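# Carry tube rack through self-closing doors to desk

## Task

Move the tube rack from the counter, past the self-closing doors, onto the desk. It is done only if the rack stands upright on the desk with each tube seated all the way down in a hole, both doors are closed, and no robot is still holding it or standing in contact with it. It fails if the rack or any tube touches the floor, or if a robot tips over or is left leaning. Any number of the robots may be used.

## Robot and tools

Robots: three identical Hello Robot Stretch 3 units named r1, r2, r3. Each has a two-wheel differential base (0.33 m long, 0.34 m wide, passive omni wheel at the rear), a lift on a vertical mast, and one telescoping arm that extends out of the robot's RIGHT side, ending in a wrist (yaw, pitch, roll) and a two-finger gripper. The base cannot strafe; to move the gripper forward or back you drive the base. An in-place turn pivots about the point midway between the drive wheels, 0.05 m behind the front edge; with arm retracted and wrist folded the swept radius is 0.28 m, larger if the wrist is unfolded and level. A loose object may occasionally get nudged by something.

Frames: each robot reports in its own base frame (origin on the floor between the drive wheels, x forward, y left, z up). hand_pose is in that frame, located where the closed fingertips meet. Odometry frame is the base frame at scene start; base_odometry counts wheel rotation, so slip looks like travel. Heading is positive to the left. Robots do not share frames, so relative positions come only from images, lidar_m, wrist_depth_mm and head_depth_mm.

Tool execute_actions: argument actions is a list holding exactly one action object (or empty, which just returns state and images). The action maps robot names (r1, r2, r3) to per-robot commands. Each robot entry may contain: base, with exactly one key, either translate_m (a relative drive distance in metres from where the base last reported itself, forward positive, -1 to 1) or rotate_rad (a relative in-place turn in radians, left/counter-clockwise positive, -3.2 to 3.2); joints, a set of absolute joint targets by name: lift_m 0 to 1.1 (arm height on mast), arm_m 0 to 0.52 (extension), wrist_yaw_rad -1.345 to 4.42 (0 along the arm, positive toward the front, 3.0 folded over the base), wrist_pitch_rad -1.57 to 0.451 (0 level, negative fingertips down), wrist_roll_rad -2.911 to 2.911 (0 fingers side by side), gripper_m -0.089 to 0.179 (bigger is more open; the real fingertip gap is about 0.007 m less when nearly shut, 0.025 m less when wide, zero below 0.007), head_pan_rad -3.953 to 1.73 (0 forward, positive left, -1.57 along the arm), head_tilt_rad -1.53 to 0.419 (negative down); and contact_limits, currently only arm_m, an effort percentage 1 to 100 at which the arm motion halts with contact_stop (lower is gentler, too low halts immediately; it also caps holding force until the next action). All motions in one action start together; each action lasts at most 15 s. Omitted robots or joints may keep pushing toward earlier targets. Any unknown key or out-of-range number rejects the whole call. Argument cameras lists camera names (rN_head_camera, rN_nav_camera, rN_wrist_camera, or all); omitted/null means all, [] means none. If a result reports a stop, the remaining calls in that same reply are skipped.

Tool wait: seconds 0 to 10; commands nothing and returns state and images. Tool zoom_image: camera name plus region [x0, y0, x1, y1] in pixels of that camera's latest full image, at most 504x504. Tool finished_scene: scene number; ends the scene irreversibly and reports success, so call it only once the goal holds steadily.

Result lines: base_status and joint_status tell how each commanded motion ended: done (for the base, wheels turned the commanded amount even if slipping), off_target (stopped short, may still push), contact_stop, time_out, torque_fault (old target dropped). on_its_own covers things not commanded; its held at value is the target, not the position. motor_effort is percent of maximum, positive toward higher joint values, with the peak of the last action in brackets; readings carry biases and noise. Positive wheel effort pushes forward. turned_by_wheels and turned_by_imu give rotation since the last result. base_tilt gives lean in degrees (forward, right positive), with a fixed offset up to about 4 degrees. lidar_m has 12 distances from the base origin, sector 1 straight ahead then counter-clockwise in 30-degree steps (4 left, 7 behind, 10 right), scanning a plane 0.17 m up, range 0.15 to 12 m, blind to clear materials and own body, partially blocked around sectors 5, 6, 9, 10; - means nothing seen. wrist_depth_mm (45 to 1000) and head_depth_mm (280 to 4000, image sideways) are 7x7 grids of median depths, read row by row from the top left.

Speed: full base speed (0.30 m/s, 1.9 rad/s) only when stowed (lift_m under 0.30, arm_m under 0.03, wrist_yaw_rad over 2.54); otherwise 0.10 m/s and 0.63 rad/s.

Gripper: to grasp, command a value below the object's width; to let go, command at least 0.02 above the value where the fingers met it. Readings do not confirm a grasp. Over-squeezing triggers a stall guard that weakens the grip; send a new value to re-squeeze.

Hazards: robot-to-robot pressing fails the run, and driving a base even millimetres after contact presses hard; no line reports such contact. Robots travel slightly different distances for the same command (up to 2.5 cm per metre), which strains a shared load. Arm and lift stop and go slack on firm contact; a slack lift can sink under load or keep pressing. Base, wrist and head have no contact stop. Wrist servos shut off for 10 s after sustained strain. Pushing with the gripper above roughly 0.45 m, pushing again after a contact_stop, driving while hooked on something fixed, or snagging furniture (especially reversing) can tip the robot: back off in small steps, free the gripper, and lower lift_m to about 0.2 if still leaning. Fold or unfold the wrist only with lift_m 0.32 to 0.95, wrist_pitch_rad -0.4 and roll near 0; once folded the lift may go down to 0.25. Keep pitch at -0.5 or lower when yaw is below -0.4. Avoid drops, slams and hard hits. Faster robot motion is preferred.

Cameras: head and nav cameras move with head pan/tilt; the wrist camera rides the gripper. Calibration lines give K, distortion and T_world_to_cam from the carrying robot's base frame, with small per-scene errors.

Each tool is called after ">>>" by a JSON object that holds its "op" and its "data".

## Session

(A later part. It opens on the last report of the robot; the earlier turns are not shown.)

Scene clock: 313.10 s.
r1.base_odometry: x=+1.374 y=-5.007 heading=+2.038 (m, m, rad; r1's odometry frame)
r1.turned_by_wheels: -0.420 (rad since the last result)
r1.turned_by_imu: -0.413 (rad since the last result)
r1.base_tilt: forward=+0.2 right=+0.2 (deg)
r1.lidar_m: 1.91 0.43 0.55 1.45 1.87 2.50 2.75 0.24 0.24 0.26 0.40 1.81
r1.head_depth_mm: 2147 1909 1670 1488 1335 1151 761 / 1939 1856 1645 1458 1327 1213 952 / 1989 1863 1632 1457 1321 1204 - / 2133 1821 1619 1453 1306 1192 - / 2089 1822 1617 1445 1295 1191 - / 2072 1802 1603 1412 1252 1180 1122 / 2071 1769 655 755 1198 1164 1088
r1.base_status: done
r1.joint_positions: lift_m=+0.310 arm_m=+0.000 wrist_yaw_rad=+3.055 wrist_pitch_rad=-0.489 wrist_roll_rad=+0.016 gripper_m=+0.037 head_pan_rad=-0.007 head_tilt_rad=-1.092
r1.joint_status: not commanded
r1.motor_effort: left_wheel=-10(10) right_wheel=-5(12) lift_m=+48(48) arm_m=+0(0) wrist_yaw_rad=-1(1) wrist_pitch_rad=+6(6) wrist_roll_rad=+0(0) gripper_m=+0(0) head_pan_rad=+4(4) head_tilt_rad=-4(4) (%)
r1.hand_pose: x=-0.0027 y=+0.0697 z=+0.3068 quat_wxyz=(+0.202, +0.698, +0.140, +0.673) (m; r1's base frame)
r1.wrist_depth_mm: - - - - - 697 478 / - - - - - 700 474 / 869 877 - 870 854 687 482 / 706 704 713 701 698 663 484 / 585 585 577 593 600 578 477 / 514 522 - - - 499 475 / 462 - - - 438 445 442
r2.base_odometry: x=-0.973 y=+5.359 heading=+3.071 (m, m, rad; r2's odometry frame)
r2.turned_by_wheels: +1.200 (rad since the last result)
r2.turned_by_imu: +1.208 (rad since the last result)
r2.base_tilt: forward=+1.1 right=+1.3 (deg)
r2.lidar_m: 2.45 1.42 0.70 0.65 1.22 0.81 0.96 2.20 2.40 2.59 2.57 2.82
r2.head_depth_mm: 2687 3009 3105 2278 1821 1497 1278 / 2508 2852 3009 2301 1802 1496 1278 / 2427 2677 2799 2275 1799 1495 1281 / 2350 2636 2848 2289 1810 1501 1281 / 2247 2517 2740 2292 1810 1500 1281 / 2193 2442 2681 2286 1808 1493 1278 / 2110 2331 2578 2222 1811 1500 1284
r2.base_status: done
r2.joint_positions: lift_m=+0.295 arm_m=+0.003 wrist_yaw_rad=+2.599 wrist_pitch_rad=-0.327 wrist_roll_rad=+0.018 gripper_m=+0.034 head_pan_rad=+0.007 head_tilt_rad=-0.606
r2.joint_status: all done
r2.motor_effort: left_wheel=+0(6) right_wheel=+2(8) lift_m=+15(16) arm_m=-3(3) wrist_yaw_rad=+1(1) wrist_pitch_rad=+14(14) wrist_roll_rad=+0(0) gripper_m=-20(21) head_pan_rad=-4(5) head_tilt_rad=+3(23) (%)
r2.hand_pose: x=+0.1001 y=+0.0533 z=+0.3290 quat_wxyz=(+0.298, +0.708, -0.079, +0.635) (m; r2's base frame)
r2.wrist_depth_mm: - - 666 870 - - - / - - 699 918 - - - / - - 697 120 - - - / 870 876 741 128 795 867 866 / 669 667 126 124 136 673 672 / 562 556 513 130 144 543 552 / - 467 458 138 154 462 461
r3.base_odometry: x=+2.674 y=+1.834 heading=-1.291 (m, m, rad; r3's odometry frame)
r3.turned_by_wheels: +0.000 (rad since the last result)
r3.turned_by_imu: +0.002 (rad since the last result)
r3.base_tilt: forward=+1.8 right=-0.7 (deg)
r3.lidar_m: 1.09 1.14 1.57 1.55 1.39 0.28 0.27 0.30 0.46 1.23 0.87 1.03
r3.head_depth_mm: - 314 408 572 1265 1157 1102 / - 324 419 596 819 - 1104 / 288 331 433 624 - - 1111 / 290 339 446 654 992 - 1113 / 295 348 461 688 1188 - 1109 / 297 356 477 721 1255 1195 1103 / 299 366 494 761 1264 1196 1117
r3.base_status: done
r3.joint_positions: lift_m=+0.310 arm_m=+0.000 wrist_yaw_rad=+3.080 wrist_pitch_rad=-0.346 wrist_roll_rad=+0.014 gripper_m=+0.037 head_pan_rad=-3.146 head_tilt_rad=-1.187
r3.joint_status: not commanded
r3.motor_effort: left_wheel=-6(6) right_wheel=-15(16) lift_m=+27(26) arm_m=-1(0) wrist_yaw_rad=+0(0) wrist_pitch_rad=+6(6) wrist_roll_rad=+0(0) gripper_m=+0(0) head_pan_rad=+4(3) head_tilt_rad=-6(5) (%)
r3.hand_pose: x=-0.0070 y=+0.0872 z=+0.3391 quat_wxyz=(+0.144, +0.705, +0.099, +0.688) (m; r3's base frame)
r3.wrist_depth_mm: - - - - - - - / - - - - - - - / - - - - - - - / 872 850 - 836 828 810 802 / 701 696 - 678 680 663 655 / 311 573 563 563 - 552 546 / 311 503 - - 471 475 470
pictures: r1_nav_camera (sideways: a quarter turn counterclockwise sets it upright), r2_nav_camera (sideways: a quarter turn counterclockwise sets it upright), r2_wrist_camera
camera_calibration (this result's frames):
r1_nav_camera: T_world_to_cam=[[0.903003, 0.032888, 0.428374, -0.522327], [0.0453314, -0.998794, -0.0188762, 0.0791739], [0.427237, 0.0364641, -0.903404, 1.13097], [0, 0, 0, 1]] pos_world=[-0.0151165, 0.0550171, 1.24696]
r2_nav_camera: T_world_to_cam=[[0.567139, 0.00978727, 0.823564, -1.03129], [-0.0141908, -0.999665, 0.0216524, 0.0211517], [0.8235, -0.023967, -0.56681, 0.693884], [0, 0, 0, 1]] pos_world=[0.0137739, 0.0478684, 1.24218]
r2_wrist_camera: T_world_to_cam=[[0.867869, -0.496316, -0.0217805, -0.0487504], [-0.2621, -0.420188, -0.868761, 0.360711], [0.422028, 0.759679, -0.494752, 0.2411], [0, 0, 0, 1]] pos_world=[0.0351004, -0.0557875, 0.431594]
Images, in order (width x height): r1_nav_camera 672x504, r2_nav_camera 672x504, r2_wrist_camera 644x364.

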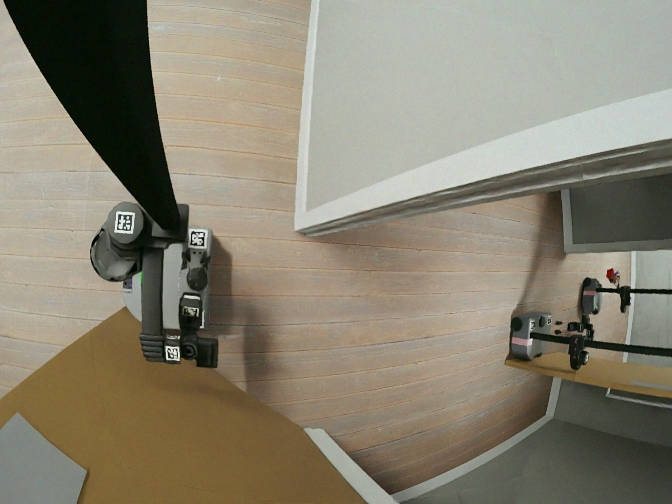

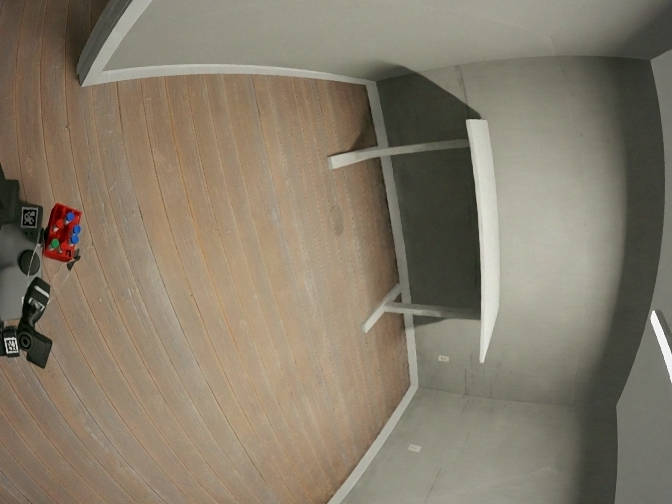

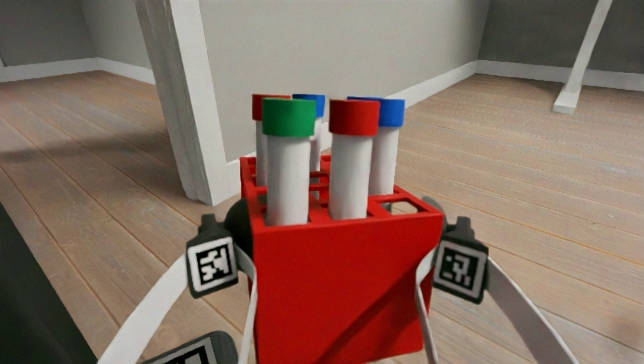

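>>> {"op": "execute_actions", "data": {"actions": [{"r1":{"base":{"rotate_rad":-0.12}},"r2":{"base":{"translate_m":0.6}},"r3":{"base":{"translate_m":0.2}}}], "cameras": []}}

>>> {"op": "execute_actions", "data": {"actions": [{"r1":{"base":{"translate_m":0.3}},"r2":{"base":{"translate_m":0.7}},"r3":{"base":{"rotate_rad":-1.1},"joints":{"head_pan_rad":0}}}], "cameras": []}}

>>> {"op": "execute_actions", "data": {"actions": [{"r1":{"base":{"translate_m":0.3}},"r2":{"base":{"rotate_rad":1.92},"joints":{"head_pan_rad":-1.57,"head_tilt_rad":-0.75}},"r3":{"base":{"translate_m":0.25}}}], "cameras": []}}

>>> {"op": "execute_actions", "data": {"actions": [{"r1":{"base":{"translate_m":0.4}},"r2":{"joints":{"lift_m":0.9,"wrist_yaw_rad":1.6}},"r3":{"base":{"rotate_rad":-0.55}}}], "cameras": ["r2_nav_camera","r3_nav_camera","r2_head_camera","r1_nav_camera"]}}

Scene clock: 326.47 s.
r1.base_odometry: x=+1.374 y=-5.007 heading=+1.918 (m, m, rad; r1's odometry frame)
r1.turned_by_wheels: -0.120 (rad since the last result)
r1.turned_by_imu: -0.117 (rad since the last result)
r1.base_tilt: forward=+0.2 right=+0.1 (deg)
r1.lidar_m: 1.88 0.43 0.50 1.03 1.84 2.26 2.75 0.24 0.23 0.24 0.34 0.87
r1.head_depth_mm: 2192 1901 1672 1485 1339 949 686 / 2179 1859 1642 1477 1326 1213 886 / 2124 1850 1633 1466 1314 1200 - / 1952 1840 1625 1445 1311 1194 - / 1977 1816 1602 1432 1301 1188 - / 2088 1799 1591 1430 1266 1173 1122 / 2060 1787 1576 884 1063 1169 1089
r1.base_status: done
r1.joint_positions: lift_m=+0.310 arm_m=+0.000 wrist_yaw_rad=+3.055 wrist_pitch_rad=-0.489 wrist_roll_rad=+0.016 gripper_m=+0.037 head_pan_rad=-0.007 head_tilt_rad=-1.092
r1.joint_status: not commanded
r1.motor_effort: left_wheel=-10(8) right_wheel=-6(9) lift_m=+48(48) arm_m=+0(0) wrist_yaw_rad=-1(1) wrist_pitch_rad=+6(6) wrist_roll_rad=-1(1) gripper_m=+0(0) head_pan_rad=+4(4) head_tilt_rad=-4(4) (%)
r1.hand_pose: x=-0.0027 y=+0.0697 z=+0.3068 quat_wxyz=(+0.202, +0.698, +0.140, +0.673) (m; r1's base frame)
r1.wrist_depth_mm: - - - - 944 591 416 / - - - - 954 620 430 / 884 878 - 846 812 617 429 / 699 703 693 693 686 612 431 / 589 591 569 590 601 560 461 / 506 510 - - - 494 502 / 457 - - - 445 445 441
r2.base_odometry: x=-1.572 y=+5.401 heading=+3.071 (m, m, rad; r2's odometry frame)
r2.turned_by_wheels: +0.000 (rad since the last result)
r2.turned_by_imu: +0.003 (rad since the last result)
r2.base_tilt: forward=+1.1 right=+1.3 (deg)
r2.lidar_m: 1.86 1.53 0.98 0.79 0.78 1.40 1.39 2.76 2.92 2.37 2.35 2.48
r2.head_depth_mm: 2089 2247 2611 2299 1811 1508 1274 / 1994 1702 2353 2152 1819 1498 1281 / 1903 1536 2367 2278 1813 1499 1278 / 1850 1521 2267 2283 1810 1502 1275 / 1789 1399 2166 2292 1813 1500 1282 / 1732 1402 2088 2204 1816 1497 1280 / 1666 1290 1989 2125 1814 1499 1280
r2.base_status: done
r2.joint_positions: lift_m=+0.295 arm_m=+0.003 wrist_yaw_rad=+2.599 wrist_pitch_rad=-0.327 wrist_roll_rad=+0.018 gripper_m=+0.034 head_pan_rad=+0.007 head_tilt_rad=-0.605
r2.joint_status: not commanded
r2.motor_effort: left_wheel=-1(5) right_wheel=+2(8) lift_m=+16(16) arm_m=-3(3) wrist_yaw_rad=+1(1) wrist_pitch_rad=+15(15) wrist_roll_rad=+0(0) gripper_m=-21(21) head_pan_rad=-5(4) head_tilt_rad=+3(4) (%)
r2.hand_pose: x=+0.1001 y=+0.0533 z=+0.3290 quat_wxyz=(+0.298, +0.708, -0.079, +0.635) (m; r2's base frame)
r2.wrist_depth_mm: 619 714 907 - - - - / 635 749 939 - - - - / 664 807 931 119 - - - / 685 810 785 128 807 867 865 / 680 677 126 125 136 667 672 / 558 555 512 130 143 551 546 / - 463 460 138 154 463 463
r3.base_odometry: x=+2.729 y=+1.642 heading=-1.290 (m, m, rad; r3's odometry frame)
r3.turned_by_wheels: +0.000 (rad since the last result)
r3.turned_by_imu: +0.002 (rad since the last result)
r3.base_tilt: forward=+1.7 right=-0.8 (deg)
r3.lidar_m: 0.89 0.93 1.29 1.52 1.66 0.27 0.27 0.34 0.70 3.94 0.77 0.92
r3.head_depth_mm: - 306 381 1347 1273 1162 1112 / - 318 409 562 1310 - 1108 / 291 337 441 623 - - 1100 / 300 361 476 699 1097 - 1103 / 308 385 520 801 1277 - 1107 / 323 414 574 928 1291 1206 1106 / 343 446 640 1116 1292 1198 1125
r3.base_status: done
r3.joint_positions: lift_m=+0.310 arm_m=+0.000 wrist_yaw_rad=+3.080 wrist_pitch_rad=-0.346 wrist_roll_rad=+0.014 gripper_m=+0.037 head_pan_rad=-3.146 head_tilt_rad=-1.187
r3.joint_status: not commanded
r3.motor_effort: left_wheel=-4(5) right_wheel=-16(16) lift_m=+26(26) arm_m=+0(0) wrist_yaw_rad=-1(0) wrist_pitch_rad=+6(6) wrist_roll_rad=+0(0) gripper_m=+0(0) head_pan_rad=+5(5) head_tilt_rad=-5(5) (%)
r3.hand_pose: x=-0.0070 y=+0.0872 z=+0.3391 quat_wxyz=(+0.144, +0.705, +0.099, +0.688) (m; r3's base frame)
r3.wrist_depth_mm: - - - - - - - / - - - - - - - / - - - - - - - / 898 869 - 843 831 816 798 / 696 685 - 666 699 656 651 / 582 572 571 563 - 553 550 / 497 501 - - 483 469 468
pictures: none
No camera images: the call's "cameras" was empty. Leave "cameras" out to get every camera's image.

Scene clock: 330.60 s.
r1.base_odometry: x=+1.272 y=-4.725 heading=+1.917 (m, m, rad; r1's odometry frame)
r1.turned_by_wheels: -0.001 (rad since the last result)
r1.turned_by_imu: +0.000 (rad since the last result)
r1.base_tilt: forward=+0.2 right=+0.2 (deg)
r1.lidar_m: 1.59 1.40 0.25 0.25 1.89 2.32 0.29 0.25 0.25 0.30 0.54 1.58
r1.head_depth_mm: 2219 1897 1680 1487 1334 1211 909 / 2182 1881 1664 1478 1323 1210 1094 / 2066 1863 1633 1459 1318 1208 - / 2028 1767 1607 1458 1311 1194 - / 1765 1722 1598 1436 1306 1187 - / 2033 1781 1595 1428 1282 1182 1119 / 2065 1782 1582 1407 1280 966 1075
r1.base_status: done
r1.joint_positions: lift_m=+0.310 arm_m=+0.000 wrist_yaw_rad=+3.055 wrist_pitch_rad=-0.489 wrist_roll_rad=+0.016 gripper_m=+0.037 head_pan_rad=-0.007 head_tilt_rad=-1.092
r1.joint_status: not commanded
r1.on_its_own: left_wheel is at rest, and its effort (-23) is outside its rest range (-18 to +18)
r1.motor_effort: left_wheel=-23(23) right_wheel=+0(7) lift_m=+48(49) arm_m=+0(1) wrist_yaw_rad=-1(1) wrist_pitch_rad=+6(7) wrist_roll_rad=+0(0) gripper_m=-1(0) head_pan_rad=+4(3) head_tilt_rad=-4(4) (%)
r1.hand_pose: x=-0.0027 y=+0.0697 z=+0.3068 quat_wxyz=(+0.202, +0.698, +0.140, +0.673) (m; r1's base frame)
r1.wrist_depth_mm: - - - 687 276 276 993 / - - - 787 305 312 - / 871 887 - 771 336 379 864 / 705 705 710 672 379 668 694 / 588 584 584 568 438 575 584 / 510 520 - - - 503 500 / 452 - - - 441 442 441
r2.base_odometry: x=-2.270 y=+5.451 heading=+3.071 (m, m, rad; r2's odometry frame)
r2.turned_by_wheels: +0.000 (rad since the last result)
r2.turned_by_imu: +0.003 (rad since the last result)
r2.base_tilt: forward=+1.1 right=+1.3 (deg)
r2.lidar_m: 1.34 1.02 0.96 1.04 1.04 1.14 2.08 3.40 2.60 2.12 2.11 1.18
r2.head_depth_mm: 1383 1289 827 1333 1707 1461 1284 / 1329 1286 828 1864 1717 1498 1280 / 1274 1290 829 1766 1818 1500 1274 / 1231 1292 829 688 1786 1495 1277 / 1189 1246 829 659 1749 1506 1278 / 1146 1196 831 636 1692 1501 1280 / 1109 1182 831 610 1640 1498 1276
r2.base_status: done
r2.joint_positions: lift_m=+0.295 arm_m=+0.003 wrist_yaw_rad=+2.599 wrist_pitch_rad=-0.327 wrist_roll_rad=+0.018 gripper_m=+0.034 head_pan_rad=+0.007 head_tilt_rad=-0.605
r2.joint_status: not commanded
r2.motor_effort: left_wheel=-1(6) right_wheel=+2(7) lift_m=+16(16) arm_m=-4(3) wrist_yaw_rad=+1(1) wrist_pitch_rad=+15(14) wrist_roll_rad=+0(0) gripper_m=-21(21) head_pan_rad=-4(4) head_tilt_rad=+3(1) (%)
r2.hand_pose: x=+0.1001 y=+0.0533 z=+0.3290 quat_wxyz=(+0.298, +0.708, -0.079, +0.635) (m; r2's base frame)
r2.wrist_depth_mm: 784 958 - - - - 903 / 819 - - - - - 951 / 852 - - 120 - - - / 832 882 790 128 816 859 866 / 682 688 126 124 136 679 667 / 560 554 509 129 143 545 545 / - 469 468 138 155 470 465
r3.base_odometry: x=+2.729 y=+1.642 heading=-2.390 (m, m, rad; r3's odometry frame)
r3.turned_by_wheels: -1.100 (rad since the last result)
r3.turned_by_imu: -1.072 (rad since the last result)
r3.base_tilt: forward=+1.7 right=-0.8 (deg)
r3.lidar_m: 0.77 0.93 0.89 0.91 1.23 1.52 1.61 0.25 0.25 0.31 0.62 3.93
r3.head_depth_mm: 1802 1634 1481 1373 1273 1183 959 / 1785 1633 1505 1375 1276 1193 - / 812 1032 1440 1382 1270 1198 - / 865 1078 1399 1379 1278 1200 - / 929 1186 1463 1395 1290 1211 - / 1003 1284 1511 1395 1289 1189 1144 / 1078 1317 1457 1379 1294 1197 1124
r3.base_status: done
r3.joint_positions: lift_m=+0.310 arm_m=+0.000 wrist_yaw_rad=+3.080 wrist_pitch_rad=-0.346 wrist_roll_rad=+0.014 gripper_m=+0.037 head_pan_rad=-0.007 head_tilt_rad=-1.187
r3.joint_status: all done
r3.motor_effort: left_wheel=-6(8) right_wheel=-10(27) lift_m=+26(26) arm_m=-1(1) wrist_yaw_rad=+0(0) wrist_pitch_rad=+6(6) wrist_roll_rad=+0(0) gripper_m=+0(0) head_pan_rad=+4(55) head_tilt_rad=-6(5) (%)
r3.hand_pose: x=-0.0070 y=+0.0872 z=+0.3391 quat_wxyz=(+0.144, +0.705, +0.099, +0.688) (m; r3's base frame)
r3.wrist_depth_mm: - - - 931 835 768 703 / - - - - 914 813 730 / - - - - 963 850 784 / 875 861 - 837 836 817 799 / 695 675 - 675 682 657 650 / 582 574 568 563 - 551 547 / 497 508 - - 476 472 470
pictures: none
No camera images: the call's "cameras" was empty. Leave "cameras" out to get every camera's image.

Scene clock: 334.70 s.
r1.base_odometry: x=+1.170 y=-4.442 heading=+1.917 (m, m, rad; r1's odometry frame)
r1.turned_by_wheels: -0.001 (rad since the last result)
r1.turned_by_imu: +0.000 (rad since the last result)
r1.base_tilt: forward=+0.2 right=+0.1 (deg)
r1.lidar_m: 1.42 1.47 0.96 0.66 0.29 0.33 0.27 0.27 0.30 0.49 1.23 1.53
r1.head_depth_mm: 2113 1896 1673 1483 1333 1216 1119 / 2100 1871 1644 1481 1325 1208 1105 / 2021 1854 1633 1457 1309 1201 - / 1607 1815 1628 1444 1311 1195 - / 1510 1695 1610 1439 1300 1181 - / 1534 1671 1592 1421 1287 1178 1119 / 1943 1776 1575 1410 1281 1171 1082
r1.base_status: translate_m off_target (by the wheels' count: +0.3002 of +0.3000)
r1.joint_positions: lift_m=+0.310 arm_m=+0.000 wrist_yaw_rad=+3.055 wrist_pitch_rad=-0.489 wrist_roll_rad=+0.016 gripper_m=+0.037 head_pan_rad=-0.006 head_tilt_rad=-1.092
r1.joint_status: not commanded
r1.on_its_own: left_wheel is at rest, and its effort (-33) is outside its rest range (-18 to +18)
r1.motor_effort: left_wheel=-33(34) right_wheel=-7(7) lift_m=+48(48) arm_m=+0(0) wrist_yaw_rad=-1(1) wrist_pitch_rad=+6(6) wrist_roll_rad=-1(0) gripper_m=+0(0) head_pan_rad=+3(3) head_tilt_rad=-4(4) (%)
r1.hand_pose: x=-0.0027 y=+0.0697 z=+0.3068 quat_wxyz=(+0.202, +0.698, +0.140, +0.673) (m; r1's base frame)
r1.wrist_depth_mm: 261 265 907 896 937 992 - / 304 291 961 - - - - / 833 324 - 864 868 855 846 / 708 366 395 694 701 687 705 / 585 456 435 582 598 575 573 / 476 520 - - - 505 510 / 380 - - - 438 433 436
r2.base_odometry: x=-2.270 y=+5.451 heading=-1.293 (m, m, rad; r2's odometry frame)
r2.turned_by_wheels: +1.920 (rad since the last result)
r2.turned_by_imu: +1.931 (rad since the last result)
r2.base_tilt: forward=+1.1 right=+1.3 (deg)
r2.lidar_m: 1.04 1.07 2.07 3.39 3.00 2.19 2.10 1.93 1.18 1.34 0.96 1.08
r2.head_depth_mm: 1149 838 651 1763 1602 1375 1201 / 1144 835 628 1750 1594 1377 1205 / 1140 834 628 1740 1598 1373 1197 / 1133 835 626 1744 1591 1367 1201 / 1130 832 626 1728 1601 1373 1194 / 1125 831 626 1721 1598 1366 1199 / 1122 832 626 1713 1522 1353 1195
r2.base_status: done
r2.joint_positions: lift_m=+0.295 arm_m=+0.003 wrist_yaw_rad=+2.599 wrist_pitch_rad=-0.327 wrist_roll_rad=+0.018 gripper_m=+0.034 head_pan_rad=-1.563 head_tilt_rad=-0.741
r2.joint_status: all done
r2.motor_effort: left_wheel=-1(7) right_wheel=+2(7) lift_m=+16(16) arm_m=-3(3) wrist_yaw_rad=+2(1) wrist_pitch_rad=+14(14) wrist_roll_rad=+0(0) gripper_m=-21(20) head_pan_rad=-5(58) head_tilt_rad=-4(19) (%)
r2.hand_pose: x=+0.1001 y=+0.0533 z=+0.3290 quat_wxyz=(+0.298, +0.708, -0.079, +0.635) (m; r2's base frame)
r2.wrist_depth_mm: - - - - - 927 756 / - - - - - 950 777 / - - - 120 - - 815 / 878 864 785 127 813 844 811 / 672 674 126 124 136 666 667 / 562 557 513 130 143 550 543 / - 463 466 138 155 461 463
r3.base_odometry: x=+2.546 y=+1.471 heading=-2.391 (m, m, rad; r3's odometry frame)
r3.turned_by_wheels: +0.000 (rad since the last result)
r3.turned_by_imu: +0.002 (rad since the last result)
r3.base_tilt: forward=+1.7 right=-0.7 (deg)
r3.lidar_m: 0.52 0.69 0.77 0.80 1.06 1.61 0.27 0.27 0.28 0.41 3.25 3.72
r3.head_depth_mm: 1795 1630 1495 1375 1269 1178 1109 / 577 1578 1501 1372 1276 1194 - / 532 664 882 1343 1279 1197 - / 584 729 971 1329 1273 1202 - / 628 799 1086 1379 1282 1211 - / 678 877 1240 1393 1277 1190 1138 / 738 971 1286 1373 1285 1200 1122
r3.base_status: done
r3.joint_positions: lift_m=+0.310 arm_m=+0.000 wrist_yaw_rad=+3.080 wrist_pitch_rad=-0.346 wrist_roll_rad=+0.014 gripper_m=+0.037 head_pan_rad=-0.007 head_tilt_rad=-1.187
r3.joint_status: not commanded
r3.motor_effort: left_wheel=-16(16) right_wheel=-6(8) lift_m=+26(26) arm_m=-1(1) wrist_yaw_rad=+0(0) wrist_pitch_rad=+5(6) wrist_roll_rad=+0(0) gripper_m=+0(0) head_pan_rad=+5(5) head_tilt_rad=-5(5) (%)
r3.hand_pose: x=-0.0070 y=+0.0872 z=+0.3391 quat_wxyz=(+0.144, +0.705, +0.099, +0.688) (m; r3's base frame)
r3.wrist_depth_mm: - - 890 816 730 663 616 / - - 953 885 806 710 643 / - - - 950 862 762 689 / 869 875 - 841 843 779 718 / 696 684 - 670 691 655 647 / 571 567 572 562 - 547 550 / 494 502 - - 477 471 475
pictures: none
No camera images: the call's "cameras" was empty. Leave "cameras" out to get every camera's image.

Scene clock: 341.03 s.
r1.base_odometry: x=+1.034 y=-4.066 heading=+1.917 (m, m, rad; r1's odometry frame)
r1.turned_by_wheels: +0.000 (rad since the last result)
r1.turned_by_imu: +0.001 (rad since the last result)
r1.base_tilt: forward=+0.2 right=+0.1 (deg)
r1.lidar_m: 1.04 1.22 1.02 0.94 0.79 0.57 0.56 0.56 0.70 1.16 1.17 1.46
r1.head_depth_mm: 1803 1896 1651 1487 1336 1217 1114 / 1777 1878 1645 1470 1322 1210 1103 / 1546 1813 1623 1460 1321 1198 - / 1256 1571 1621 1455 1309 1190 - / 1051 1269 1526 1439 1306 1185 - / 2040 1520 1466 1426 1287 1183 1116 / 1723 1474 1512 1416 1286 1169 1081
r1.base_status: done
r1.joint_positions: lift_m=+0.310 arm_m=+0.000 wrist_yaw_rad=+3.055 wrist_pitch_rad=-0.489 wrist_roll_rad=+0.016 gripper_m=+0.037 head_pan_rad=-0.006 head_tilt_rad=-1.092
r1.joint_status: not commanded
r1.motor_effort: left_wheel=+2(24) right_wheel=+0(7) lift_m=+48(48) arm_m=+0(1) wrist_yaw_rad=-1(1) wrist_pitch_rad=+6(6) wrist_roll_rad=+0(0) gripper_m=+0(0) head_pan_rad=+3(4) head_tilt_rad=-3(4) (%)
r1.hand_pose: x=-0.0027 y=+0.0697 z=+0.3068 quat_wxyz=(+0.202, +0.698, +0.140, +0.673) (m; r1's base frame)
r1.wrist_depth_mm: 747 893 933 949 - - - / 736 904 - - - - - / 706 844 - 876 855 852 855 / 659 717 705 717 692 693 698 / 585 582 573 587 608 589 579 / 504 525 - - - 505 502 / 457 - - - 449 439 446
r2.base_odometry: x=-2.270 y=+5.451 heading=-1.293 (m, m, rad; r2's odometry frame)
r2.turned_by_wheels: +0.000 (rad since the last result)
r2.turned_by_imu: +0.000 (rad since the last result)
r2.base_tilt: forward=+1.1 right=+1.3 (deg)
r2.lidar_m: 1.04 1.07 2.08 3.41 3.04 2.20 2.10 1.93 1.17 1.33 0.96 1.08
r2.head_depth_mm: 1145 834 652 1763 1654 - 1151 / 1143 835 629 1756 1641 - - / 1140 835 628 1745 1637 - - / 1135 833 629 1733 1634 1369 - / 1139 833 627 1725 1598 1367 - / 1128 831 626 1707 1592 1380 - / 1125 828 626 1710 1525 1392 -
r2.base_status: not commanded
r2.joint_positions: lift_m=+0.899 arm_m=+0.003 wrist_yaw_rad=+1.602 wrist_pitch_rad=-0.327 wrist_roll_rad=+0.018 gripper_m=+0.034 head_pan_rad=-1.563 head_tilt_rad=-0.741
r2.joint_status: all done
r2.motor_effort: left_wheel=-1(0) right_wheel=+2(2) lift_m=+33(36) arm_m=-3(3) wrist_yaw_rad=-2(4) wrist_pitch_rad=+14(15) wrist_roll_rad=+0(0) gripper_m=-20(21) head_pan_rad=-5(5) head_tilt_rad=-4(4) (%)
r2.hand_pose: x=+0.2134 y=-0.1405 z=+0.9330 quat_wxyz=(+0.565, +0.585, -0.407, +0.416) (m; r2's base frame)
r2.wrist_depth_mm: 891 863 848 869 833 840 821 / 933 941 932 899 883 890 861 / - - - 120 966 977 985 / - - - 127 - - - / - - 126 124 135 - - / - - - 130 143 - - / - - - 138 155 - -
r3.base_odometry: x=+2.546 y=+1.471 heading=-2.941 (m, m, rad; r3's odometry frame)
r3.turned_by_wheels: -0.550 (rad since the last result)
r3.turned_by_imu: -0.538 (rad since the last result)
r3.base_tilt: forward=+1.7 right=-0.7 (deg)
r3.lidar_m: 3.73 0.52 0.67 0.77 0.79 1.04 1.23 0.24 0.24 0.25 0.37 3.17
r3.head_depth_mm: 1811 1642 1495 1376 1280 1182 794 / 1814 1630 1492 1378 1275 1202 - / 1820 1657 1502 1363 1282 1202 - / 1801 1647 1500 1378 1286 1205 - / 1831 1639 1509 1367 1282 1207 - / 1843 1651 880 1157 1297 1190 1139 / 579 633 797 1157 1295 1199 1134
r3.base_status: done
r3.joint_positions: lift_m=+0.310 arm_m=+0.000 wrist_yaw_rad=+3.080 wrist_pitch_rad=-0.346 wrist_roll_rad=+0.014 gripper_m=+0.037 head_pan_rad=-0.007 head_tilt_rad=-1.187
r3.joint_status: not commanded
r3.motor_effort: left_wheel=-9(8) right_wheel=-8(22) lift_m=+26(26) arm_m=+0(0) wrist_yaw_rad=+0(1) wrist_pitch_rad=+5(6) wrist_roll_rad=+0(0) gripper_m=+0(0) head_pan_rad=+4(5) head_tilt_rad=-6(5) (%)
r3.hand_pose: x=-0.0070 y=+0.0872 z=+0.3391 quat_wxyz=(+0.144, +0.705, +0.099, +0.688) (m; r3's base frame)
r3.wrist_depth_mm: 681 699 718 735 763 764 543 / 739 770 787 815 827 789 554 / 791 811 866 851 902 790 557 / 825 853 - 835 830 751 571 / 695 687 - 671 689 661 559 / 578 576 565 565 - 557 538 / 493 507 - - 480 477 469
pictures: r1_nav_camera (sideways: a quarter turn counterclockwise sets it upright), r2_head_camera (sideways: a quarter turn clockwise sets it upright), r2_nav_camera (sideways: a quarter turn counterclockwise sets it upright), r3_nav_camera (sideways: a quarter turn counterclockwise sets it upright)
camera_calibration (this result's frames):
r1_nav_camera: T_world_to_cam=[[0.902991, 0.0332077, 0.428375, -0.522328], [0.0456851, -0.998778, -0.0188761, 0.0791717], [0.427225, 0.0366154, -0.903404, 1.13096], [0, 0, 0, 1]] pos_world=[-0.0151359, 0.0550095, 1.24696]
r2_head_camera: T_world_to_cam=[[0.0209419, 0.661309, -0.749821, 0.996407], [0.999546, -0.0300964, 0.00137283, -0.00790934], [-0.0216591, -0.74951, -0.661639, 0.815115], [0, 0, 0, 1]] pos_world=[0.00469371, -0.0482344, 1.28645]
r2_nav_camera: T_world_to_cam=[[0.0113228, -0.673026, 0.739532, -0.918365], [-0.999657, 0.00983911, 0.0242598, 0.0237726], [-0.0236038, -0.739553, -0.672684, 0.836778], [0, 0, 0, 1]] pos_world=[0.0539141, 0.000524271, 1.24147]
r3_nav_camera: T_world_to_cam=[[0.945463, -0.0492863, 0.321979, -0.380185], [-0.0358307, -0.998224, -0.0475876, 0.114807], [0.323752, 0.0334556, -0.94555, 1.18115], [0, 0, 0, 1]] pos_world=[-0.0188341, 0.0563493, 1.24471]
Images, in order (width x height): r1_nav_camera 672x504, r2_head_camera 896x504, r2_nav_camera 672x504, r3_nav_camera 672x504.

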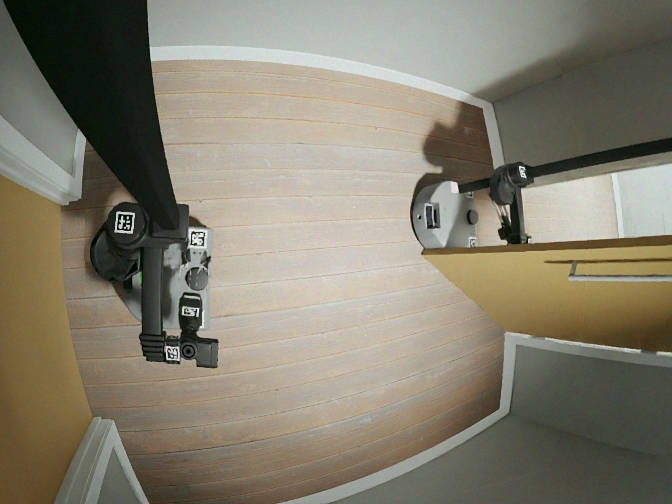

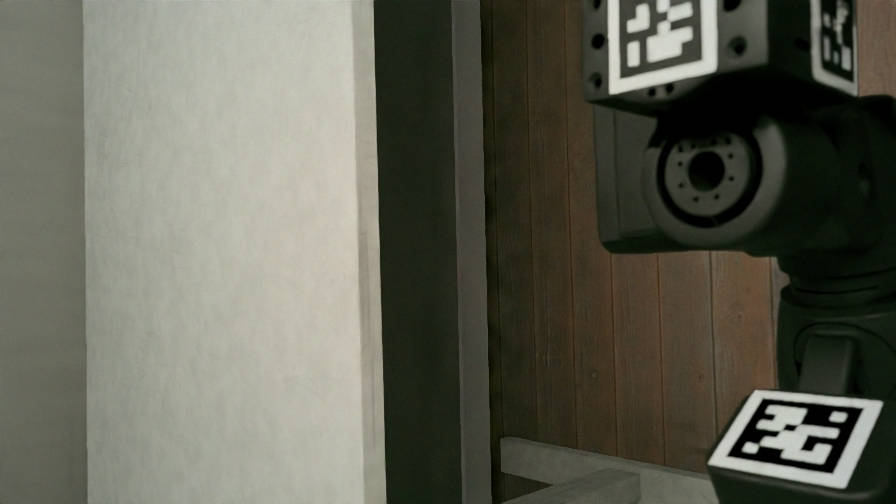

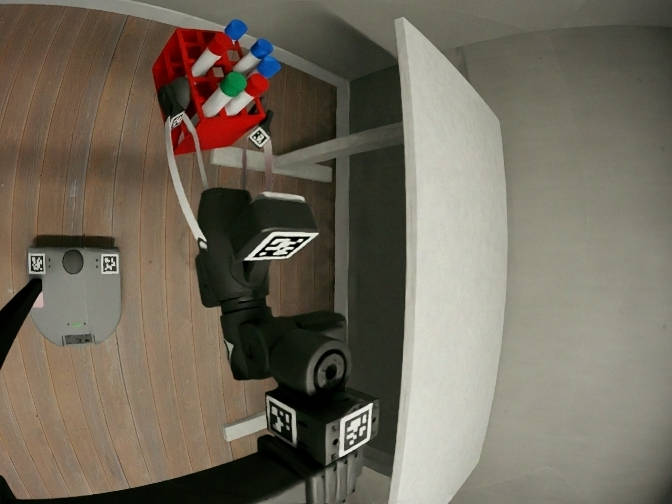

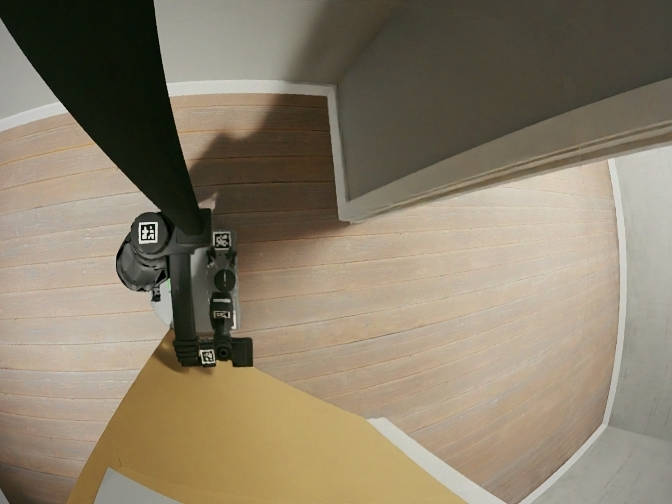

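>>> {"op": "execute_actions", "data": {"actions": [{"r2":{"joints":{"lift_m":0.93,"wrist_yaw_rad":0,"arm_m":0.1}},"r3":{"base":{"translate_m":0.3}}}], "cameras": []}}

>>> {"op": "execute_actions", "data": {"actions": [{"r2":{"joints":{"arm_m":0.4}},"r3":{"base":{"translate_m":0.3}}}], "cameras": []}}

>>> {"op": "execute_actions", "data": {"actions": [{"r2":{"joints":{"lift_m":0.865,"head_tilt_rad":-0.5}},"r3":{"base":{"translate_m":0.2}}}], "cameras": ["r2_nav_camera","r2_wrist_camera","r1_nav_camera"]}}

Scene clock: 353.13 s.
r1.base_odometry: x=+1.034 y=-4.066 heading=+1.917 (m, m, rad; r1's odometry frame)
r1.turned_by_wheels: +0.000 (rad since the last result)
r1.turned_by_imu: +0.002 (rad since the last result)
r1.base_tilt: forward=+0.2 right=+0.1 (deg)
r1.lidar_m: 1.21 1.21 1.02 0.94 0.79 0.57 0.56 0.56 0.70 1.16 1.17 1.46
r1.head_depth_mm: 1805 1895 1655 1488 1345 1219 1116 / 1787 1884 1656 1471 1333 1206 1107 / 1655 1842 1632 1462 1324 1198 - / 1463 1755 1615 1448 1316 1190 - / 1322 1588 1604 1437 1296 1190 - / 1199 1412 1592 1427 1294 1177 1118 / 1235 1663 1568 1416 1281 1168 1091
r1.base_status: not commanded
r1.joint_positions: lift_m=+0.310 arm_m=+0.000 wrist_yaw_rad=+3.055 wrist_pitch_rad=-0.489 wrist_roll_rad=+0.016 gripper_m=+0.037 head_pan_rad=-0.006 head_tilt_rad=-1.092
r1.joint_status: not commanded
r1.motor_effort: left_wheel=+1(2) right_wheel=+0(1) lift_m=+48(49) arm_m=-1(0) wrist_yaw_rad=-1(1) wrist_pitch_rad=+6(6) wrist_roll_rad=+0(1) gripper_m=+0(0) head_pan_rad=+4(3) head_tilt_rad=-4(4) (%)
r1.hand_pose: x=-0.0027 y=+0.0697 z=+0.3068 quat_wxyz=(+0.202, +0.698, +0.140, +0.673) (m; r1's base frame)
r1.wrist_depth_mm: 750 892 939 929 - - - / 723 963 - - - - - / 697 876 - 859 856 863 865 / 659 694 722 670 699 689 691 / 584 591 573 587 611 592 595 / 511 530 - - - 504 500 / 459 - - - 447 440 445
r2.base_odometry: x=-2.270 y=+5.451 heading=-1.293 (m, m, rad; r2's odometry frame)
r2.turned_by_wheels: +0.000 (rad since the last result)
r2.turned_by_imu: +0.285 (rad since the last result)
r2.base_tilt: forward=+1.1 right=+1.3 (deg)
r2.lidar_m: 0.99 1.15 2.05 3.40 2.48 2.15 2.15 1.21 1.34 0.95 1.14 0.99
r2.head_depth_mm: 1107 833 677 - - 1377 1197 / 1130 833 674 - - 1377 1205 / 1150 832 651 - - 1356 1200 / 1161 832 662 - 1559 1366 1198 / 1185 832 581 590 1493 1365 1197 / 1226 830 671 1837 1598 1358 1196 / 1305 831 698 1860 1595 1374 1197
r2.base_status: not commanded
r2.joint_positions: lift_m=+0.930 arm_m=+0.099 wrist_yaw_rad=+0.072 wrist_pitch_rad=-0.385 wrist_roll_rad=+0.010 gripper_m=+0.034 head_pan_rad=-1.564 head_tilt_rad=-0.742
r2.joint_status: wrist_yaw_rad off_target (ended at +0.072, target +0.000); the others done
r2.on_its_own: wrist_yaw_rad is held at +0.053, not at your +0.000, by its stall guard, which is not easing now; wrist_yaw_rad is at rest, and its effort (-19) is outside its rest range (-12 to +12); wrist_pitch_rad is at rest, and its effort (+45) is outside its rest range (-20 to +32)
r2.motor_effort: left_wheel=+1(10) right_wheel=-1(28) lift_m=+33(35) arm_m=+8(15) wrist_yaw_rad=-19(88) wrist_pitch_rad=+45(64) wrist_roll_rad=+4(10) gripper_m=-25(32) head_pan_rad=-4(5) head_tilt_rad=-4(4) (%)
r2.hand_pose: x=-0.0050 y=-0.4720 z=+0.9497 quat_wxyz=(+0.695, +0.160, -0.692, -0.111) (m; r2's base frame)
r2.wrist_depth_mm: 746 950 - 850 839 775 714 / 739 415 414 417 418 417 416 / 750 315 145 111 256 273 273 / 835 - 170 114 224 213 204 / 848 - 129 121 134 - 937 / 865 - 149 119 142 - - / 872 - - 133 - - -
r3.base_odometry: x=+2.252 y=+1.411 heading=-2.941 (m, m, rad; r3's odometry frame)
r3.turned_by_wheels: +0.000 (rad since the last result)
r3.turned_by_imu: +0.002 (rad since the last result)
r3.base_tilt: forward=+1.7 right=-0.8 (deg)
r3.lidar_m: 3.41 0.29 0.27 0.65 0.81 1.06 0.28 0.25 0.25 0.31 0.58 3.15
r3.head_depth_mm: 1806 1638 1494 1373 1263 1175 943 / 1790 1637 1496 1365 1274 1193 - / 1820 1638 1485 1372 1277 1199 - / 1812 1635 1520 1385 1283 1207 - / 1832 1641 1500 1386 1280 1207 - / 1827 1660 1507 1391 885 1197 1136 / 1847 1675 1511 599 686 1198 1131
r3.base_status: done
r3.joint_positions: lift_m=+0.310 arm_m=+0.000 wrist_yaw_rad=+3.080 wrist_pitch_rad=-0.346 wrist_roll_rad=+0.014 gripper_m=+0.037 head_pan_rad=-0.007 head_tilt_rad=-1.187
r3.joint_status: not commanded
r3.on_its_own: left_wheel is at rest, and its effort (-21) is outside its rest range (-18 to +18)
r3.motor_effort: left_wheel=-21(21) right_wheel=+0(10) lift_m=+26(26) arm_m=+0(0) wrist_yaw_rad=+0(1) wrist_pitch_rad=+5(6) wrist_roll_rad=+0(0) gripper_m=+0(0) head_pan_rad=+4(4) head_tilt_rad=-5(5) (%)
r3.hand_pose: x=-0.0070 y=+0.0872 z=+0.3391 quat_wxyz=(+0.144, +0.705, +0.099, +0.688) (m; r3's base frame)
r3.wrist_depth_mm: 704 705 735 755 542 324 243 / 752 774 786 820 563 307 259 / 798 836 866 884 575 317 282 / 830 870 - 842 600 327 309 / 702 691 - 667 505 353 356 / 575 569 572 559 - 381 516 / 495 510 - - 477 438 468
pictures: none
No camera images: the call's "cameras" was empty. Leave "cameras" out to get every camera's image.

Scene clock: 358.50 s.
r1.base_odometry: x=+1.034 y=-4.066 heading=+1.917 (m, m, rad; r1's odometry frame)
r1.turned_by_wheels: +0.000 (rad since the last result)
r1.turned_by_imu: +0.001 (rad since the last result)
r1.base_tilt: forward=+0.2 right=+0.1 (deg)
r1.lidar_m: 1.54 1.52 1.02 0.94 0.79 0.57 0.56 0.56 0.70 1.16 1.17 1.46
r1.head_depth_mm: 1814 1878 1671 1488 1339 1223 1113 / 1788 1865 1654 1460 1329 1210 1105 / 1734 1850 1632 1460 1324 1204 - / 1649 1830 1617 1455 1309 1194 - / 1557 1791 1610 1434 1305 1188 - / 1496 1722 1607 1409 1292 1178 1120 / 1441 1724 1578 1417 1271 1165 1089
r1.base_status: not commanded
r1.joint_positions: lift_m=+0.310 arm_m=+0.000 wrist_yaw_rad=+3.055 wrist_pitch_rad=-0.489 wrist_roll_rad=+0.016 gripper_m=+0.037 head_pan_rad=-0.006 head_tilt_rad=-1.092
r1.joint_status: not commanded
r1.motor_effort: left_wheel=+1(2) right_wheel=-1(1) lift_m=+48(48) arm_m=+0(0) wrist_yaw_rad=+0(1) wrist_pitch_rad=+6(6) wrist_roll_rad=+0(1) gripper_m=-1(0) head_pan_rad=+3(4) head_tilt_rad=-4(3) (%)
r1.hand_pose: x=-0.0027 y=+0.0697 z=+0.3068 quat_wxyz=(+0.202, +0.698, +0.140, +0.673) (m; r1's base frame)
r1.wrist_depth_mm: 746 863 941 940 - - - / 728 970 998 - - - - / 705 857 - 872 867 868 839 / 646 708 701 696 695 691 694 / 589 588 584 590 595 589 577 / 509 518 - - - 500 502 / 463 - - - 438 438 439
r2.base_odometry: x=-2.270 y=+5.451 heading=-1.293 (m, m, rad; r2's odometry frame)
r2.turned_by_wheels: +0.000 (rad since the last result)
r2.turned_by_imu: +0.507 (rad since the last result)
r2.base_tilt: forward=+1.1 right=+1.3 (deg)
r2.lidar_m: 1.09 2.00 3.37 2.55 2.20 2.19 1.26 1.37 0.96 1.10 0.94 0.95
r2.head_depth_mm: 1315 915 - 1755 1492 1363 1199 / 1395 - 1743 1853 1590 1363 1196 / 1321 - 1806 1905 1595 1364 1194 / 1205 - 1584 1764 1585 1361 1196 / 1107 1180 1390 1589 1593 1367 1196 / 1017 1118 1246 1404 1515 1360 1194 / 940 1027 1129 1258 1419 1362 1195
r2.base_status: not commanded
r2.joint_positions: lift_m=+0.930 arm_m=+0.400 wrist_yaw_rad=+0.055 wrist_pitch_rad=-0.327 wrist_roll_rad=+0.018 gripper_m=+0.034 head_pan_rad=-1.565 head_tilt_rad=-0.745
r2.joint_status: all done
r2.on_its_own: wrist_yaw_rad is held at +0.053, not at your +0.000, by its stall guard, which is not easing now
r2.motor_effort: left_wheel=+1(33) right_wheel=+1(59) lift_m=+27(32) arm_m=+1(21) wrist_yaw_rad=-2(81) wrist_pitch_rad=+15(62) wrist_roll_rad=+0(11) gripper_m=-21(31) head_pan_rad=-4(5) head_tilt_rad=-2(4) (%)
r2.hand_pose: x=-0.0087 y=-0.7794 z=+0.9634 quat_wxyz=(+0.695, +0.133, -0.700, -0.098) (m; r2's base frame)
r2.wrist_depth_mm: 358 415 490 599 785 743 628 / 377 430 511 623 848 815 661 / 392 457 523 117 950 826 391 / 411 483 536 126 - 881 232 / 433 515 124 122 136 190 182 / 461 528 210 126 140 148 148 / 482 614 690 134 143 125 125
r3.base_odometry: x=+1.958 y=+1.352 heading=-2.942 (m, m, rad; r3's odometry frame)
r3.turned_by_wheels: -0.001 (rad since the last result)
r3.turned_by_imu: +0.002 (rad since the last result)
r3.base_tilt: forward=+1.8 right=-0.7 (deg)
r3.lidar_m: 3.13 1.47 1.39 0.20 0.21 0.33 0.27 0.27 0.30 0.48 2.38 3.13
r3.head_depth_mm: 1794 1630 1494 1379 1271 1180 1106 / 1803 1651 1485 1373 1276 1196 - / 1819 1636 1503 1377 1269 1198 - / 1820 1655 1496 1386 1275 1199 - / 1813 1665 1503 1377 1284 1203 - / 1845 1648 1506 1382 1291 1195 834 / 1855 1670 1517 1394 1295 1197 575
r3.base_status: translate_m off_target (by the wheels' count: +0.3001 of +0.3000)
r3.joint_positions: lift_m=+0.310 arm_m=+0.000 wrist_yaw_rad=+3.080 wrist_pitch_rad=-0.346 wrist_roll_rad=+0.014 gripper_m=+0.037 head_pan_rad=-0.007 head_tilt_rad=-1.187
r3.joint_status: not commanded
r3.on_its_own: left_wheel is at rest, and its effort (-30) is outside its rest range (-18 to +18)
r3.motor_effort: left_wheel=-30(30) right_wheel=-9(9) lift_m=+26(27) arm_m=+0(1) wrist_yaw_rad=-1(1) wrist_pitch_rad=+5(5) wrist_roll_rad=+0(0) gripper_m=+0(0) head_pan_rad=+4(4) head_tilt_rad=-6(5) (%)
r3.hand_pose: x=-0.0070 y=+0.0872 z=+0.3391 quat_wxyz=(+0.144, +0.705, +0.099, +0.688) (m; r3's base frame)
r3.wrist_depth_mm: 711 720 222 237 - - - / 758 777 238 256 - - - / 820 846 257 277 - - - / 850 866 - 305 830 819 808 / 699 680 - 344 687 654 649 / 578 562 568 382 - 549 546 / 492 506 - - 477 476 470
pictures: none
No camera images: the call's "cameras" was empty. Leave "cameras" out to get every camera's image.

Scene clock: 361.77 s.
r1.base_odometry: x=+1.034 y=-4.066 heading=+1.917 (m, m, rad; r1's odometry frame)
r1.turned_by_wheels: +0.000 (rad since the last result)
r1.turned_by_imu: +0.001 (rad since the last result)
r1.base_tilt: forward=+0.2 right=+0.2 (deg)
r1.lidar_m: 1.72 1.56 1.02 0.94 0.79 0.57 0.56 0.56 0.70 1.16 1.17 1.46
r1.head_depth_mm: 1809 1912 1664 1479 1338 1220 1111 / 1793 1886 1651 1469 1328 1207 1110 / 1758 1860 1632 1460 1312 1200 - / 1719 1832 1617 1451 1302 1196 - / 1682 1826 1611 1435 1297 1186 - / 1670 1806 1592 1424 1297 1175 1119 / 1629 1786 1576 1420 1282 1172 1088
r1.base_status: not commanded
r1.joint_positions: lift_m=+0.310 arm_m=+0.000 wrist_yaw_rad=+3.055 wrist_pitch_rad=-0.489 wrist_roll_rad=+0.016 gripper_m=+0.037 head_pan_rad=-0.006 head_tilt_rad=-1.092
r1.joint_status: not commanded
r1.motor_effort: left_wheel=+1(1) right_wheel=-1(0) lift_m=+48(48) arm_m=-1(1) wrist_yaw_rad=+0(1) wrist_pitch_rad=+6(6) wrist_roll_rad=+0(0) gripper_m=-1(0) head_pan_rad=+3(4) head_tilt_rad=-4(4) (%)
r1.hand_pose: x=-0.0027 y=+0.0697 z=+0.3068 quat_wxyz=(+0.202, +0.698, +0.140, +0.673) (m; r1's base frame)
r1.wrist_depth_mm: 765 870 926 936 - - - / 736 971 - - - - - / 701 875 - 853 840 862 877 / 648 699 694 701 704 704 704 / 584 596 585 587 603 585 583 / 503 518 - - - 498 503 / 456 - - - 438 445 443
r2.base_odometry: x=-2.270 y=+5.451 heading=-1.292 (m, m, rad; r2's odometry frame)
r2.turned_by_wheels: +0.000 (rad since the last result)
r2.turned_by_imu: +0.000 (rad since the last result)
r2.base_tilt: forward=+1.1 right=+1.3 (deg)
r2.lidar_m: 1.08 2.00 3.37 2.56 2.20 2.20 1.27 1.37 0.96 1.10 0.95 0.94
r2.head_depth_mm: 1292 1373 1402 778 - 1620 1319 / 1373 1469 1570 - 1858 1629 1346 / 1302 1418 1528 - 1895 1635 1362 / 1174 1268 1355 788 1685 1623 1360 / 1073 1157 1233 1328 1471 1567 1352 / 987 1057 1131 1214 1316 1440 1359 / 913 969 1031 1107 1191 1286 1329
r2.base_status: not commanded
r2.joint_positions: lift_m=+0.894 arm_m=+0.400 wrist_yaw_rad=+0.064 wrist_pitch_rad=-0.237 wrist_roll_rad=-0.014 gripper_m=+0.034 head_pan_rad=-1.565 head_tilt_rad=-0.507
r2.joint_status: lift_m contact_stop (moved -0.036 of -0.065); the others done
r2.on_its_own: wrist_yaw_rad is held at +0.053, not at your +0.000, by its stall guard, which is not easing now; lift_m is slack since a contact_stop, until your next command for it (your +0.865 is given up); wrist_pitch_rad is at rest, and its effort (-33) is outside its rest range (-20 to +32)
r2.motor_effort: left_wheel=+3(5) right_wheel=-4(5) lift_m=+25(27) arm_m=+1(1) wrist_yaw_rad=-11(12) wrist_pitch_rad=-33(40) wrist_roll_rad=+16(18) gripper_m=-21(21) head_pan_rad=-4(3) head_tilt_rad=+3(22) (%)
r2.hand_pose: x=-0.0060 y=-0.7877 z=+0.9492 quat_wxyz=(+0.710, +0.107, -0.694, -0.061) (m; r2's base frame)
r2.wrist_depth_mm: 354 405 480 584 751 762 640 / 371 428 496 614 804 790 662 / 386 444 495 119 896 840 687 / 402 471 226 126 947 849 243 / 415 499 124 123 136 848 172 / 445 509 204 126 141 133 134 / 463 576 641 134 148 109 110
r3.base_odometry: x=+1.762 y=+1.312 heading=-2.942 (m, m, rad; r3's odometry frame)
r3.turned_by_wheels: +0.000 (rad since the last result)
r3.turned_by_imu: +0.002 (rad since the last result)
r3.base_tilt: forward=+1.8 right=-0.7 (deg)
r3.lidar_m: 2.95 3.00 1.27 0.87 0.29 0.30 0.30 0.31 0.39 0.72 2.37 3.09
r3.head_depth_mm: 1795 1633 1491 1372 1263 1178 1112 / 1810 1633 1496 1378 1265 1203 - / 1814 1637 1491 1380 1279 1200 - / 1838 1653 1497 1379 1278 1201 - / 1834 1654 1506 1390 1279 1203 - / 1828 1654 1526 1384 1284 1183 1140 / 1848 1670 1521 1394 1281 1196 1127
r3.base_status: done
r3.joint_positions: lift_m=+0.310 arm_m=+0.000 wrist_yaw_rad=+3.080 wrist_pitch_rad=-0.346 wrist_roll_rad=+0.014 gripper_m=+0.037 head_pan_rad=-0.007 head_tilt_rad=-1.187
r3.joint_status: not commanded
r3.motor_effort: left_wheel=+1(23) right_wheel=+0(6) lift_m=+26(26) arm_m=+0(0) wrist_yaw_rad=+0(0) wrist_pitch_rad=+5(5) wrist_roll_rad=+0(0) gripper_m=+0(0) head_pan_rad=+5(5) head_tilt_rad=-5(5) (%)
r3.hand_pose: x=-0.0070 y=+0.0872 z=+0.3391 quat_wxyz=(+0.144, +0.705, +0.099, +0.688) (m; r3's base frame)
r3.wrist_depth_mm: 237 338 - - - - - / 245 352 - - - - - / 261 334 - - - - - / 279 336 - 833 844 804 827 / 301 329 - 672 685 663 643 / 332 359 486 563 - 553 550 / 370 382 - - 478 475 475
pictures: r1_nav_camera (sideways: a quarter turn counterclockwise sets it upright), r2_nav_camera (sideways: a quarter turn counterclockwise sets it upright), r2_wrist_camera
camera_calibration (this result's frames):
r1_nav_camera: T_world_to_cam=[[0.902991, 0.0332077, 0.428375, -0.522328], [0.0456851, -0.998778, -0.0188762, 0.0791717], [0.427225, 0.0366154, -0.903404, 1.13096], [0, 0, 0, 1]] pos_world=[-0.0151359, 0.0550095, 1.24696]
r2_nav_camera: T_world_to_cam=[[0.00891633, -0.483377, 0.875367, -1.09544], [-0.999667, 0.0168761, 0.0195014, 0.0299608], [-0.0241993, -0.875249, -0.483066, 0.590097], [0, 0, 0, 1]] pos_world=[0.0539981, -0.0135342, 1.24338]
r2_wrist_camera: T_world_to_cam=[[-0.99526, -0.0965552, 0.0116337, -0.0885351], [-0.0506383, 0.412366, -0.90961, 1.21413], [0.0830302, -0.905887, -0.415301, -0.1579], [0, 0, 0, 1]] pos_world=[-0.0135234, -0.652255, 1.03984]
Images, in order (width x height): r1_nav_camera 672x504, r2_nav_camera 672x504, r2_wrist_camera 644x364.

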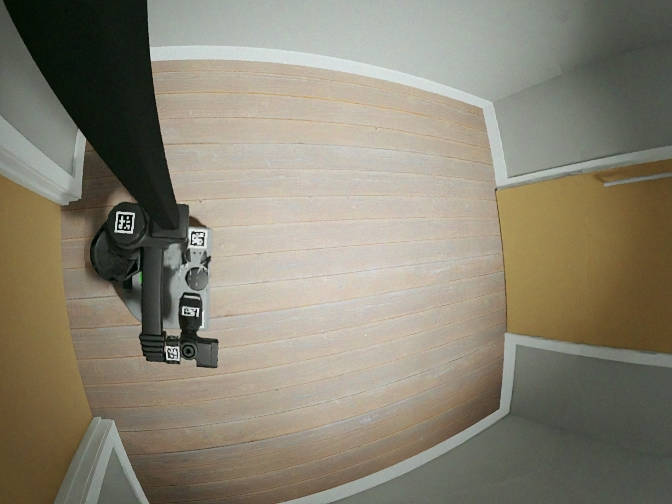

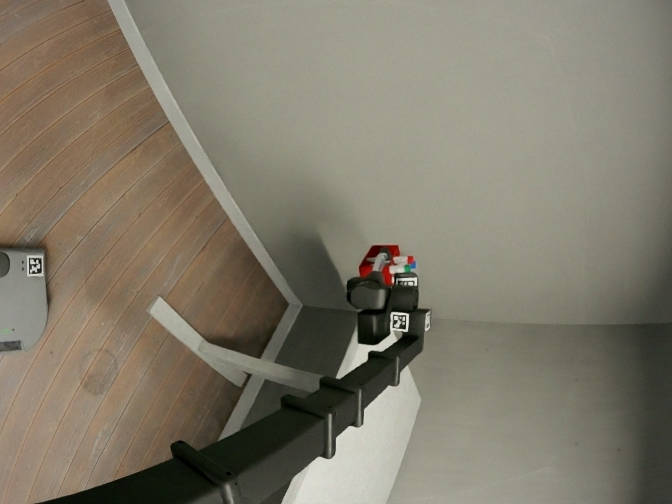

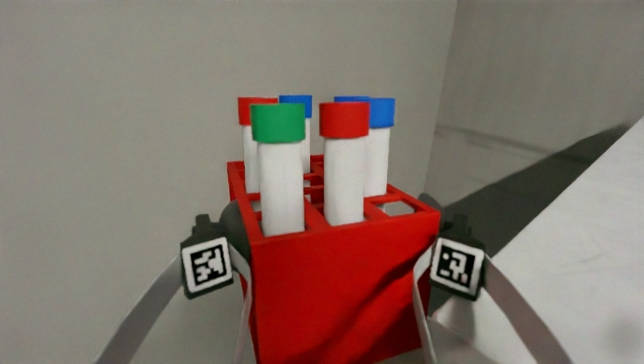

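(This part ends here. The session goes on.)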